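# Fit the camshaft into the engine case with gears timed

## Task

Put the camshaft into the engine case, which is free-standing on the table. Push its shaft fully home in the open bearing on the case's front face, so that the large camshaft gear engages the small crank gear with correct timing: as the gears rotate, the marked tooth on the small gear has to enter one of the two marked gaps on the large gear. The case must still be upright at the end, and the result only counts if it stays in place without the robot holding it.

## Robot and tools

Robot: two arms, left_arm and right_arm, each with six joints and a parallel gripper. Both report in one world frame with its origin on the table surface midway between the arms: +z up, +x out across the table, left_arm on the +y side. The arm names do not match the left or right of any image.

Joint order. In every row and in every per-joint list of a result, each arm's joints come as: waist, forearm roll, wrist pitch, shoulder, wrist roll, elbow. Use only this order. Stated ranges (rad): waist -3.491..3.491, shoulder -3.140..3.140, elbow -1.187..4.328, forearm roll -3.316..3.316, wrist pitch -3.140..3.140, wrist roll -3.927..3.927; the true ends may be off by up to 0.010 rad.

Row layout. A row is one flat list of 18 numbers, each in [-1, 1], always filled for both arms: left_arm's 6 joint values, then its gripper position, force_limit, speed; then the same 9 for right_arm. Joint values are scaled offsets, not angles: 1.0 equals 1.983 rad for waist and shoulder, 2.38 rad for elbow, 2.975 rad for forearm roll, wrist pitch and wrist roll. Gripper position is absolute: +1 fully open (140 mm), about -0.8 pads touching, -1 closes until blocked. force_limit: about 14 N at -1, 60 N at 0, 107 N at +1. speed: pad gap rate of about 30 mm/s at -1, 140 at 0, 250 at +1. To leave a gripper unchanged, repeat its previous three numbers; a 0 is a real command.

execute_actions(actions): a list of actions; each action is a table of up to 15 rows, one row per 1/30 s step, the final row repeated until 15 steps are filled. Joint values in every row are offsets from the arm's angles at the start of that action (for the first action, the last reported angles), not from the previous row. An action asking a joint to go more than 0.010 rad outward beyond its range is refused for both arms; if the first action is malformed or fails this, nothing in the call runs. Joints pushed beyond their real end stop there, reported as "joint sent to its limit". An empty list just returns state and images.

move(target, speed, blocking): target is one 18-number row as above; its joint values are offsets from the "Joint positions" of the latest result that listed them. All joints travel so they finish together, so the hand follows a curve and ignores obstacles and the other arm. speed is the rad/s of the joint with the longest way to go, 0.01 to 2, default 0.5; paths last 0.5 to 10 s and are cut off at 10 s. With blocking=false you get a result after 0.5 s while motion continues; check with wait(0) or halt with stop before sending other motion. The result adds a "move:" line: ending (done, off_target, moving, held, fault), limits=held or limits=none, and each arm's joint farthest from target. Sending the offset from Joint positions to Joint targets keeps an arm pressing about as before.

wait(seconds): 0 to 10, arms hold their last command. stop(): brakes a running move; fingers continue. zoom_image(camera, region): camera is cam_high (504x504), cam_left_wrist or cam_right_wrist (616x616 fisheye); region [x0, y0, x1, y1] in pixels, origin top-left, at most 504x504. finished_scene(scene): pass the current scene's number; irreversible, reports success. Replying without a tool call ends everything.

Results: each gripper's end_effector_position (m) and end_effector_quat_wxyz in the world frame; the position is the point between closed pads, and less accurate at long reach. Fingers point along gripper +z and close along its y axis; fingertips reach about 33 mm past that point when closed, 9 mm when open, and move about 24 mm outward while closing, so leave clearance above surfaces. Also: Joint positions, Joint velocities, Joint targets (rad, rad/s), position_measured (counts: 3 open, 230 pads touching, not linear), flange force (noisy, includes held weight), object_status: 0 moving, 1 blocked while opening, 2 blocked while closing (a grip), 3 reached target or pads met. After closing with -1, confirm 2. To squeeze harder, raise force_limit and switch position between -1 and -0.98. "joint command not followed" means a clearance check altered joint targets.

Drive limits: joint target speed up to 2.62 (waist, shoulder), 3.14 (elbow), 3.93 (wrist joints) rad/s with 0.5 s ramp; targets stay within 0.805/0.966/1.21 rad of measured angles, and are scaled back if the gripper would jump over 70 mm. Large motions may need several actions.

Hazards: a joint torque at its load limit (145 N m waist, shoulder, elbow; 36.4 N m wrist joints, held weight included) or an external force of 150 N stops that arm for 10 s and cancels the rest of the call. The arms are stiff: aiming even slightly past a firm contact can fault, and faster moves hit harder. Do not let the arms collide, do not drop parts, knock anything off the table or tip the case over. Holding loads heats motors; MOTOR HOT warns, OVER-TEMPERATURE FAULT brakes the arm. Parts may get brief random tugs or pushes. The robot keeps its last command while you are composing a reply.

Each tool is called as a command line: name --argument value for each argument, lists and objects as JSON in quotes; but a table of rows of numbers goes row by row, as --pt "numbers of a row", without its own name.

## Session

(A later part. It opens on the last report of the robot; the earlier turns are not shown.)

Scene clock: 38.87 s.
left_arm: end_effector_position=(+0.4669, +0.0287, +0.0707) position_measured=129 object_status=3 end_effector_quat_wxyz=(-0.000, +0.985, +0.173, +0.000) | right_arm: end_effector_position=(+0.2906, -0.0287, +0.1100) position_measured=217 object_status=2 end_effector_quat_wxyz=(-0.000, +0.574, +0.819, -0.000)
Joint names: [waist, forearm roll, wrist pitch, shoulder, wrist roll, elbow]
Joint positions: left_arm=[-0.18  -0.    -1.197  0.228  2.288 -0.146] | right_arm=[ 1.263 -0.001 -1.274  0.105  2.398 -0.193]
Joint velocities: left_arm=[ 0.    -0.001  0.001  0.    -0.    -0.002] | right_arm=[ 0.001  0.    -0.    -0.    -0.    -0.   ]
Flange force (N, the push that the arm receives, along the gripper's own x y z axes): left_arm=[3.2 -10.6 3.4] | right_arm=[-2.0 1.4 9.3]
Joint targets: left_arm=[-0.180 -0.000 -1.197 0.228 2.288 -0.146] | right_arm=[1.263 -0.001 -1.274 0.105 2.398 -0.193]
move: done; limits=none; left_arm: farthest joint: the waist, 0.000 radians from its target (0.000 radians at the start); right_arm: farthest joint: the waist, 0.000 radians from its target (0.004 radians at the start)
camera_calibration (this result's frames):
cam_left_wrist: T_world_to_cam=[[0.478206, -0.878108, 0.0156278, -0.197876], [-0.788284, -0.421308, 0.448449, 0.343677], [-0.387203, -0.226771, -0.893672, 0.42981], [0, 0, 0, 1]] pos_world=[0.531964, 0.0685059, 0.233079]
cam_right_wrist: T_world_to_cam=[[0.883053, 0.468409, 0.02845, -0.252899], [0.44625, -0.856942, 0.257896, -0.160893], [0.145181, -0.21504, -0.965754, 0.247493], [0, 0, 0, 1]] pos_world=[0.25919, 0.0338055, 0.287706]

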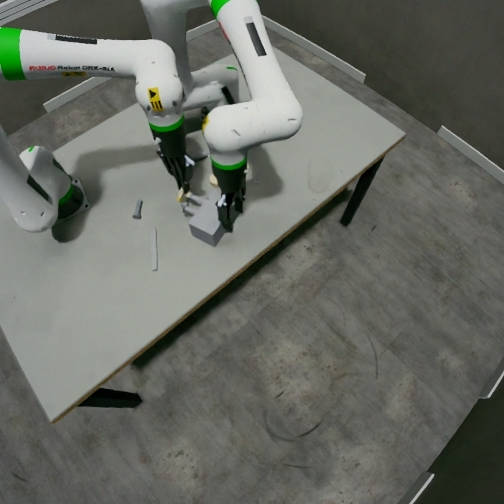

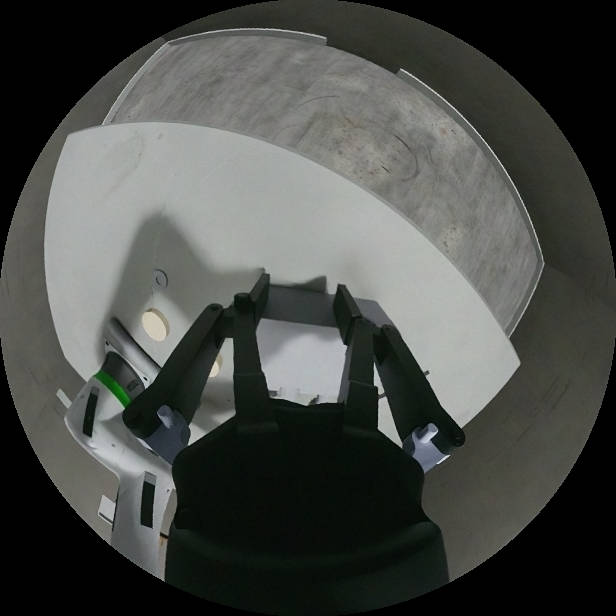

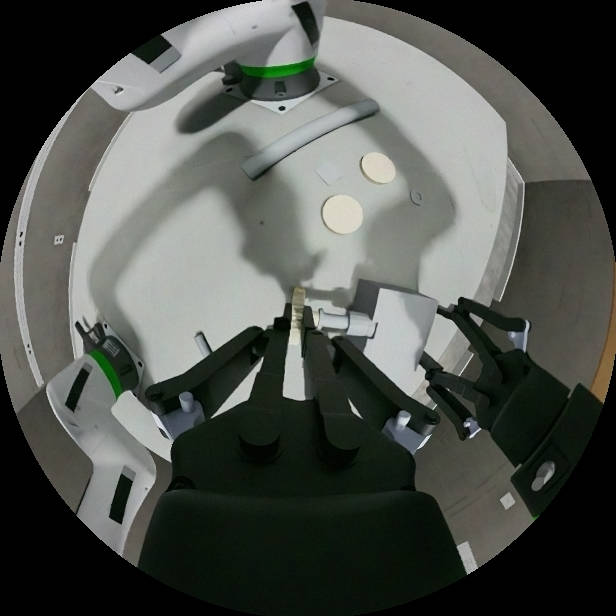

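move --target '[0,0,0,0,0,0,0,0,0,-0.0038,0,0.0004,0.0058,0.0025,0.0044,-1,0,-1]' --speed 0.01

move --target '[0,0,0,0,0,0,0,0,0,-0.0038,0,-0.0004,0.0055,0.0025,0.0051,-1,0,-1]' --speed 0.01

move --target '[0,0,0,0,0,0,0,0,0,0,0,0,0,0,0,-0.5,0,0]'

move --target '[0,0,0,0,0,0,0,0,0,0,0,-0.04,-0.015,0,0.037,-0.5,0,0]' --speed 0.2

move --target '[0,0,0,0,0,0,0,0,0,0.046,0,0,-0.147,-0.03,-0.125,-1,0,0]' --speed 0.3

move --target '[0,0,0,0,0,0,0,0,0,0,0,0.062,0.015,0,-0.062,-1,0,0]' --speed 0.3

zoom_image --camera "cam_right_wrist" --region '[340, 220, 490, 370]'

Scene clock: 40.60 s.
left_arm: end_effector_position=(+0.4669, +0.0287, +0.0707) position_measured=129 object_status=3 end_effector_quat_wxyz=(-0.000, +0.985, +0.173, +0.000) | right_arm: end_effector_position=(+0.2953, -0.0271, +0.1090) position_measured=217 object_status=2 end_effector_quat_wxyz=(-0.000, +0.575, +0.818, -0.000)
Joint names: [waist, forearm roll, wrist pitch, shoulder, wrist roll, elbow]
Joint positions: left_arm=[-0.18  -0.    -1.197  0.228  2.288 -0.146] | right_arm=[ 1.256 -0.001 -1.272  0.116  2.406 -0.183]
Joint velocities: left_arm=[-0.001  0.001 -0.     0.002 -0.    -0.001] | right_arm=[-0.     0.003 -0.    -0.     0.     0.   ]
Flange force (N, the push that the arm receives, along the gripper's own x y z axes): left_arm=[0.9 -10.0 5.2] | right_arm=[-2.3 1.9 -0.3]
Joint targets: left_arm=[-0.180 -0.000 -1.197 0.228 2.288 -0.146] | right_arm=[1.256 -0.001 -1.272 0.116 2.406 -0.183]
move: done; limits=none; left_arm: farthest joint: the waist, 0.000 radians from its target (0.000 radians at the start); right_arm: farthest joint: the waist, 0.000 radians from its target (0.008 radians at the start)
camera_calibration (this result's frames):
cam_left_wrist: T_world_to_cam=[[0.478206, -0.878108, 0.0156274, -0.197876], [-0.788284, -0.421309, 0.44845, 0.343677], [-0.387203, -0.22677, -0.893671, 0.429809], [0, 0, 0, 1]] pos_world=[0.531964, 0.0685059, 0.233079]
cam_right_wrist: T_world_to_cam=[[0.883094, 0.468324, 0.0286032, -0.257848], [0.446147, -0.857022, 0.257811, -0.161342], [0.145253, -0.21491, -0.965772, 0.246232], [0, 0, 0, 1]] pos_world=[0.26392, 0.0354008, 0.286775]

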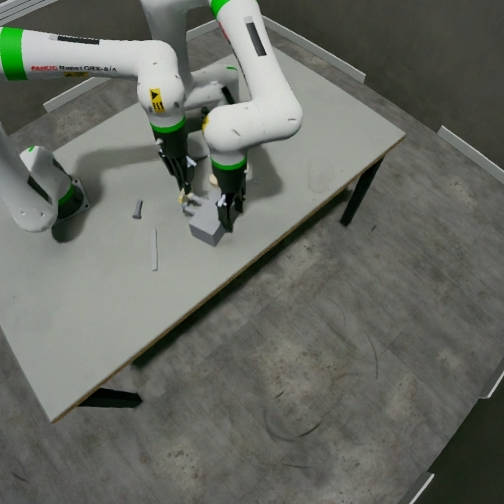

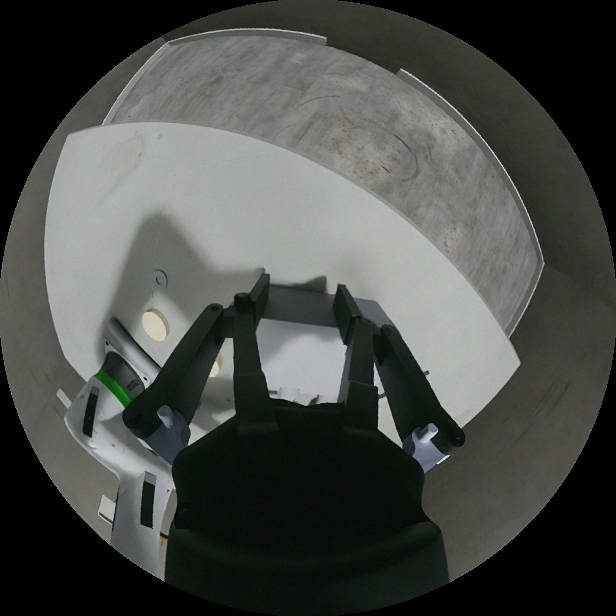

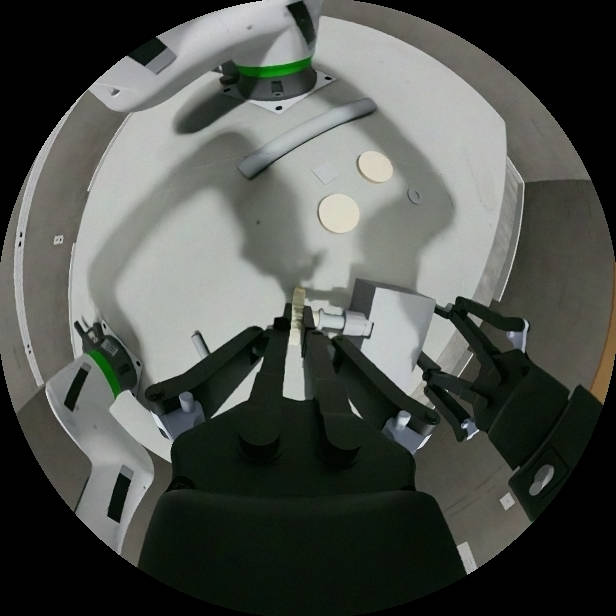

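Scene clock: 42.03 s.
left_arm: end_effector_position=(+0.4669, +0.0287, +0.0707) position_measured=129 object_status=3 end_effector_quat_wxyz=(-0.000, +0.985, +0.173, +0.000) | right_arm: end_effector_position=(+0.3001, -0.0256, +0.1090) position_measured=217 object_status=2 end_effector_quat_wxyz=(-0.000, +0.575, +0.818, -0.000)
Joint names: [waist, forearm roll, wrist pitch, shoulder, wrist roll, elbow]
Joint positions: left_arm=[-0.18  -0.    -1.197  0.228  2.288 -0.146] | right_arm=[ 1.248 -0.001 -1.274  0.127  2.413 -0.171]
Joint velocities: left_arm=[ 0.001 -0.     0.001  0.001 -0.     0.002] | right_arm=[-0.     0.002  0.001  0.    -0.    -0.   ]
Flange force (N, the push that the arm receives, along the gripper's own x y z axes): left_arm=[10.0 -7.8 4.3] | right_arm=[-1.0 -11.3 -1.8]
Joint targets: left_arm=[-0.180 -0.000 -1.197 0.228 2.288 -0.146] | right_arm=[1.248 -0.001 -1.274 0.127 2.413 -0.171]
move: done; limits=none; left_arm: farthest joint: the waist, 0.000 radians from its target (0.000 radians at the start); right_arm: farthest joint: the waist, 0.000 radians from its target (0.007 radians at the start)
camera_calibration (this result's frames):
cam_left_wrist: T_world_to_cam=[[0.478206, -0.878109, 0.0156275, -0.197875], [-0.788284, -0.421308, 0.44845, 0.343677], [-0.387203, -0.22677, -0.893671, 0.429809], [0, 0, 0, 1]] pos_world=[0.531964, 0.0685059, 0.233079]
cam_right_wrist: T_world_to_cam=[[0.883155, 0.468209, 0.0285958, -0.262805], [0.446043, -0.857087, 0.257773, -0.162093], [0.145201, -0.214898, -0.965782, 0.245845], [0, 0, 0, 1]] pos_world=[0.268701, 0.0369516, 0.286731]

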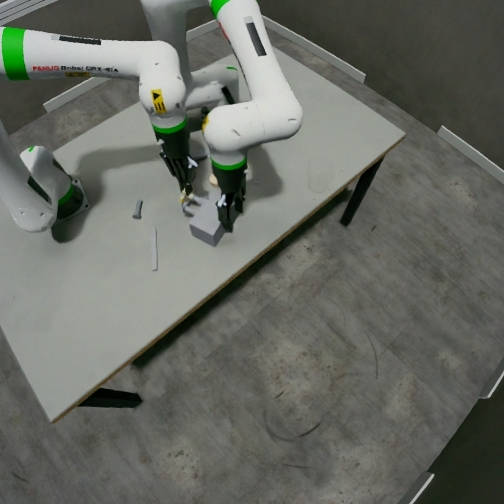

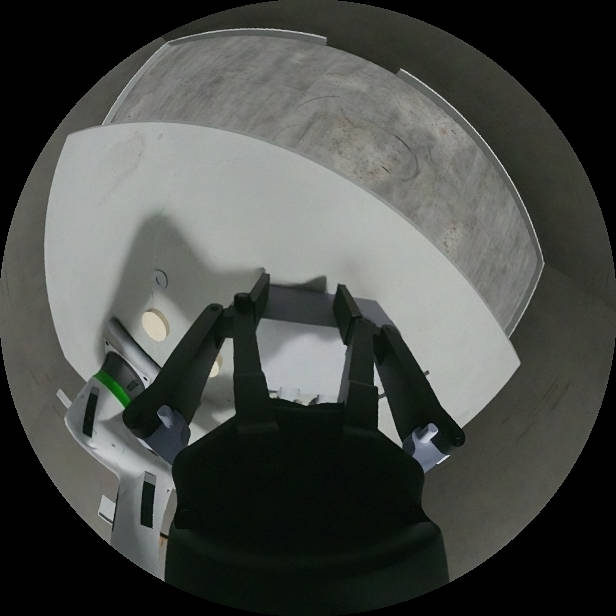

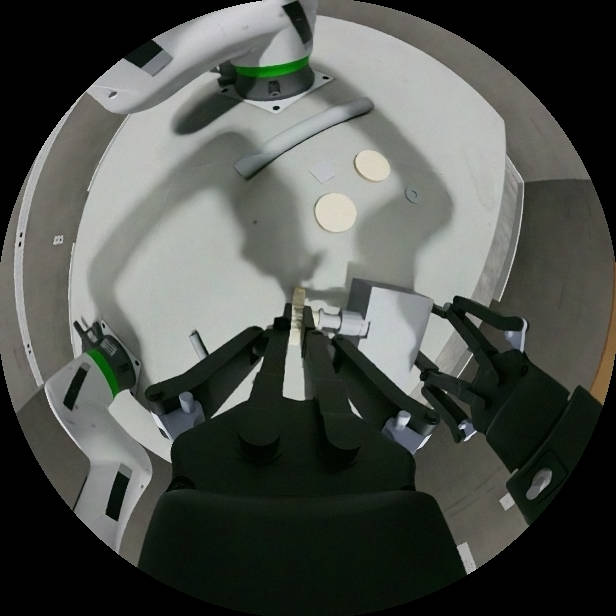

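Scene clock: 42.53 s.
left_arm: end_effector_position=(+0.4669, +0.0287, +0.0707) position_measured=129 object_status=3 end_effector_quat_wxyz=(-0.000, +0.985, +0.173, +0.000) | right_arm: end_effector_position=(+0.3001, -0.0256, +0.1090) position_measured=192 object_status=3 end_effector_quat_wxyz=(-0.000, +0.575, +0.818, -0.000)
Joint names: [waist, forearm roll, wrist pitch, shoulder, wrist roll, elbow]
Joint positions: left_arm=[-0.18  -0.    -1.197  0.228  2.288 -0.146] | right_arm=[ 1.248 -0.001 -1.274  0.127  2.413 -0.171]
Joint velocities: left_arm=[ 0.001  0.    -0.     0.    -0.001  0.001] | right_arm=[-0.001  0.001 -0.001  0.     0.    -0.   ]
Flange force (N, the push that the arm receives, along the gripper's own x y z axes): left_arm=[2.9 -10.7 4.9] | right_arm=[0.0 3.9 -1.1]
Joint targets: left_arm=[-0.180 -0.000 -1.197 0.228 2.288 -0.146] | right_arm=[1.248 -0.001 -1.274 0.127 2.413 -0.171]
move: done; limits=none; left_arm: farthest joint: the waist, 0.000 radians from its target (0.000 radians at the start); right_arm: farthest joint: the waist, 0.000 radians from its target (0.000 radians at the start)
camera_calibration (this result's frames):
cam_left_wrist: T_world_to_cam=[[0.478206, -0.878108, 0.0156276, -0.197876], [-0.788284, -0.421308, 0.448449, 0.343677], [-0.387203, -0.22677, -0.893672, 0.429809], [0, 0, 0, 1]] pos_world=[0.531964, 0.0685059, 0.233079]
cam_right_wrist: T_world_to_cam=[[0.883169, 0.468184, 0.0285721, -0.262822], [0.446021, -0.857094, 0.25779, -0.162116], [0.145182, -0.214928, -0.965778, 0.245826], [0, 0, 0, 1]] pos_world=[0.268734, 0.0369355, 0.286715]

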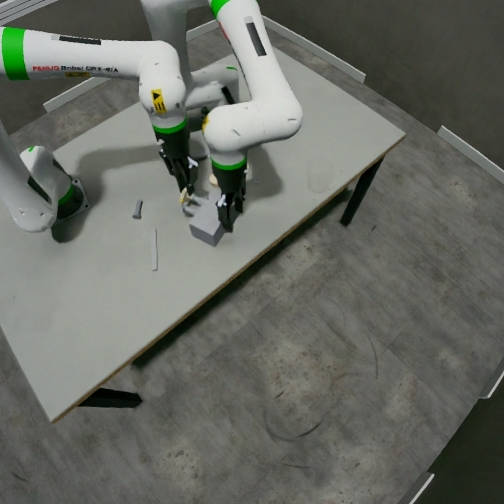

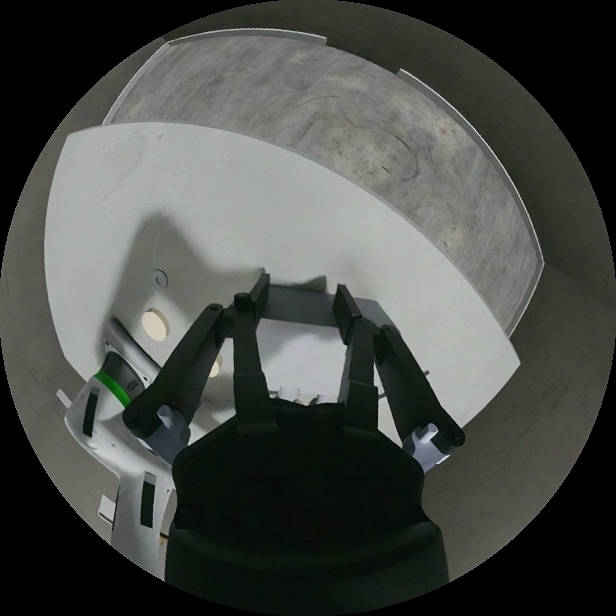

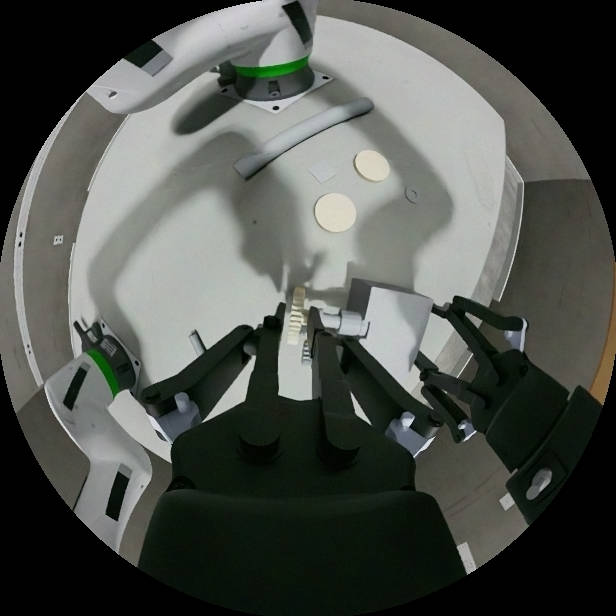

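Scene clock: 43.47 s.
left_arm: end_effector_position=(+0.4669, +0.0287, +0.0707) position_measured=129 object_status=3 end_effector_quat_wxyz=(-0.000, +0.985, +0.173, +0.000) | right_arm: end_effector_position=(+0.2999, -0.0261, +0.1595) position_measured=192 object_status=3 end_effector_quat_wxyz=(-0.000, +0.575, +0.818, -0.001)
Joint names: [waist, forearm roll, wrist pitch, shoulder, wrist roll, elbow]
Joint positions: left_arm=[-0.18  -0.    -1.197  0.228  2.288 -0.146] | right_arm=[ 1.248 -0.    -1.393  0.097  2.413 -0.083]
Joint velocities: left_arm=[ 0.     0.001 -0.     0.001  0.     0.001] | right_arm=[ 0.    -0.001 -0.002 -0.     0.001  0.   ]
Flange force (N, the push that the arm receives, along the gripper's own x y z axes): left_arm=[4.1 -6.4 4.1] | right_arm=[-1.0 3.0 -1.8]
Joint targets: left_arm=[-0.180 -0.000 -1.197 0.228 2.288 -0.146] | right_arm=[1.248 -0.001 -1.393 0.097 2.413 -0.083]
move: done; limits=none; left_arm: farthest joint: the waist, 0.000 radians from its target (0.000 radians at the start); right_arm: farthest joint: the forearm roll, 0.001 radians from its target (0.000 radians at the start)
camera_calibration (this result's frames):
cam_left_wrist: T_world_to_cam=[[0.478206, -0.878108, 0.0156275, -0.197876], [-0.788284, -0.421309, 0.448449, 0.343677], [-0.387203, -0.22677, -0.893672, 0.429809], [0, 0, 0, 1]] pos_world=[0.531964, 0.0685059, 0.233079]
cam_right_wrist: T_world_to_cam=[[0.883146, 0.468287, 0.0275849, -0.263641], [0.446227, -0.85677, 0.258509, -0.17564], [0.14469, -0.215992, -0.965615, 0.294663], [0, 0, 0, 1]] pos_world=[0.268574, 0.036621, 0.337208]

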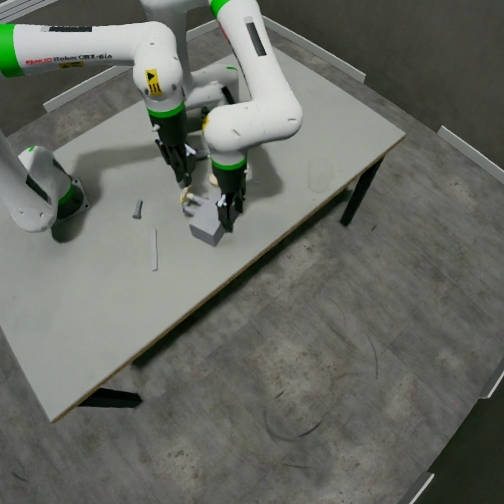

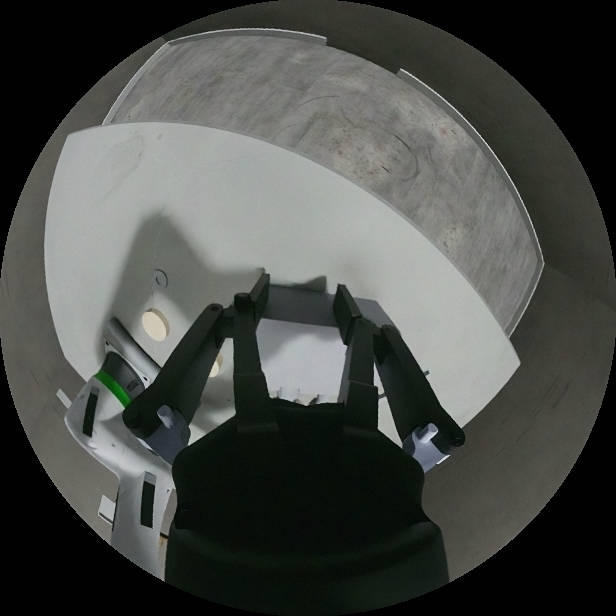

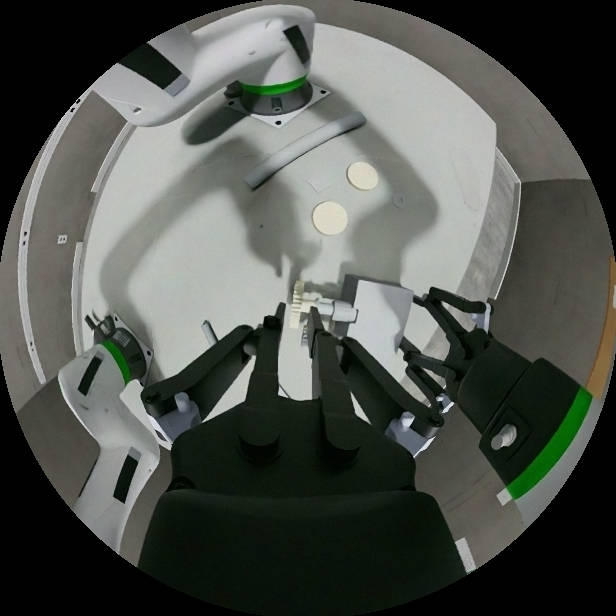

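Scene clock: 44.80 s.
left_arm: end_effector_position=(+0.4669, +0.0287, +0.0707) position_measured=129 object_status=3 end_effector_quat_wxyz=(-0.000, +0.985, +0.173, +0.000) | right_arm: end_effector_position=(+0.2192, -0.1089, +0.1513) position_measured=233 object_status=3 end_effector_quat_wxyz=(+0.001, +0.574, +0.819, -0.004)
Joint names: [waist, forearm roll, wrist pitch, shoulder, wrist roll, elbow]
Joint positions: left_arm=[-0.18  -0.    -1.197  0.228  2.288 -0.146] | right_arm=[ 1.339 -0.    -1.393 -0.194  2.324 -0.38 ]
Joint velocities: left_arm=[-0.001  0.     0.001  0.001  0.001  0.   ] | right_arm=[ 0.     0.003 -0.001 -0.     0.001 -0.   ]
Flange force (N, the push that the arm receives, along the gripper's own x y z axes): left_arm=[3.9 -7.9 3.9] | right_arm=[1.1 4.0 -1.6]
Joint targets: left_arm=[-0.180 -0.000 -1.197 0.228 2.288 -0.146] | right_arm=[1.339 -0.000 -1.393 -0.194 2.324 -0.380]
move: done; limits=none; left_arm: farthest joint: the waist, 0.000 radians from its target (0.000 radians at the start); right_arm: farthest joint: the waist, 0.000 radians from its target (0.091 radians at the start)
camera_calibration (this result's frames):
cam_left_wrist: T_world_to_cam=[[0.478206, -0.878108, 0.0156274, -0.197876], [-0.788284, -0.421308, 0.44845, 0.343677], [-0.387203, -0.22677, -0.893672, 0.429809], [0, 0, 0, 1]] pos_world=[0.531964, 0.0685059, 0.233079]
cam_right_wrist: T_world_to_cam=[[0.882274, 0.470176, 0.0229637, -0.152338], [0.448505, -0.854421, 0.262311, -0.209234], [0.142953, -0.221131, -0.96471, 0.280162], [0, 0, 0, 1]] pos_world=[0.188197, -0.0451961, 0.328658]

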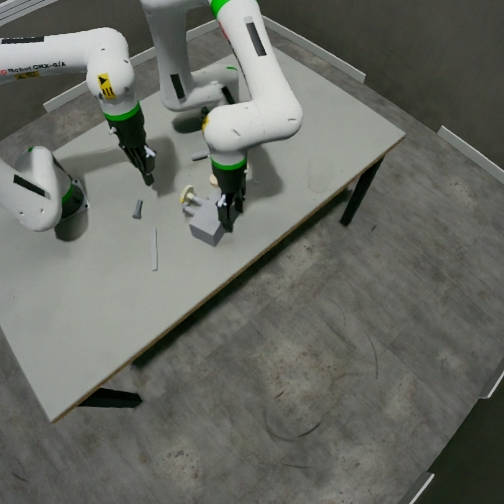

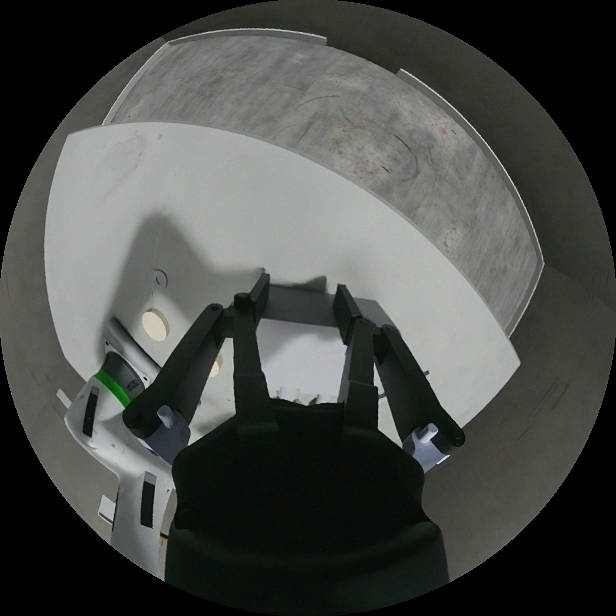

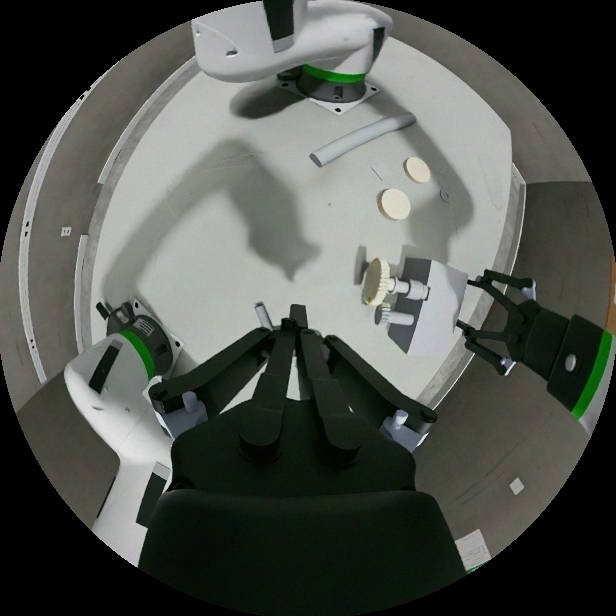

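Scene clock: 45.77 s.
left_arm: end_effector_position=(+0.4669, +0.0287, +0.0707) position_measured=129 object_status=3 end_effector_quat_wxyz=(-0.000, +0.985, +0.173, +0.000) | right_arm: end_effector_position=(+0.2168, -0.1145, +0.0802) position_measured=233 object_status=3 end_effector_quat_wxyz=(-0.000, +0.574, +0.819, -0.000)
Joint names: [waist, forearm roll, wrist pitch, shoulder, wrist roll, elbow]
Joint positions: left_arm=[-0.18  -0.    -1.197  0.228  2.288 -0.146] | right_arm=[ 1.339 -0.    -1.208 -0.164  2.324 -0.528]
Joint velocities: left_arm=[-0.002  0.001 -0.001 -0.001  0.    -0.001] | right_arm=[-0.    -0.001  0.001  0.     0.    -0.   ]
Flange force (N, the push that the arm receives, along the gripper's own x y z axes): left_arm=[5.1 -8.2 4.5] | right_arm=[0.4 2.6 -2.1]
Joint targets: left_arm=[-0.180 -0.000 -1.197 0.228 2.288 -0.146] | right_arm=[1.339 -0.000 -1.208 -0.164 2.324 -0.528]
move: done; limits=none; left_arm: farthest joint: the waist, 0.000 radians from its target (0.000 radians at the start); right_arm: farthest joint: the waist, 0.000 radians from its target (0.000 radians at the start)
camera_calibration (this result's frames):
cam_left_wrist: T_world_to_cam=[[0.478206, -0.878108, 0.0156274, -0.197875], [-0.788284, -0.421308, 0.448449, 0.343677], [-0.387203, -0.22677, -0.893672, 0.429809], [0, 0, 0, 1]] pos_world=[0.531964, 0.0685059, 0.233079]
cam_right_wrist: T_world_to_cam=[[0.882239, 0.469934, 0.0285679, -0.146432], [0.447695, -0.856171, 0.257955, -0.193971], [0.145681, -0.214789, -0.965734, 0.210881], [0, 0, 0, 1]] pos_world=[0.185306, -0.051964, 0.257874]

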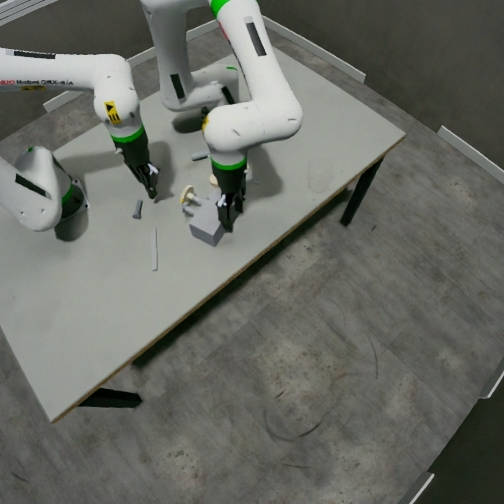

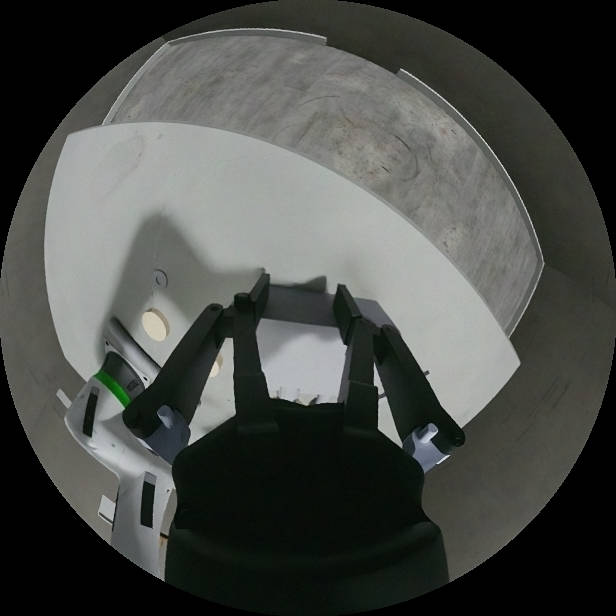

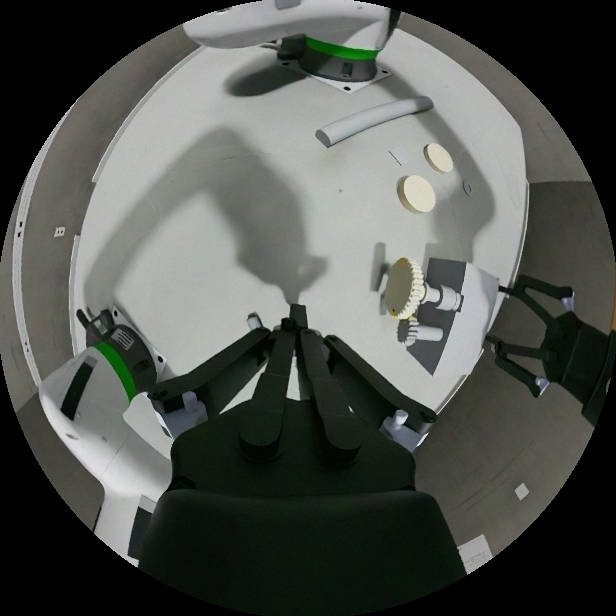

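Region (340, 220, 490, 370) of cam_right_wrist's 616x616 image, scaled by 3.360, with more detail than that image has.

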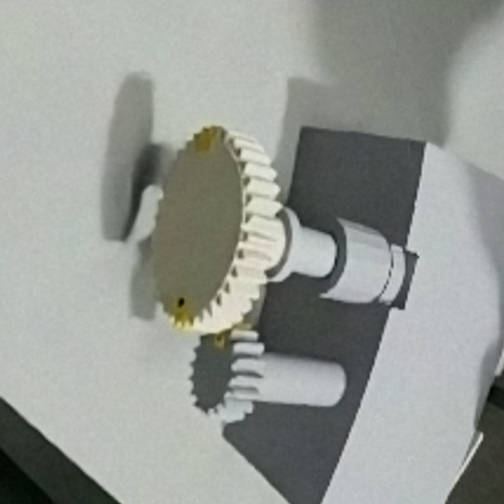

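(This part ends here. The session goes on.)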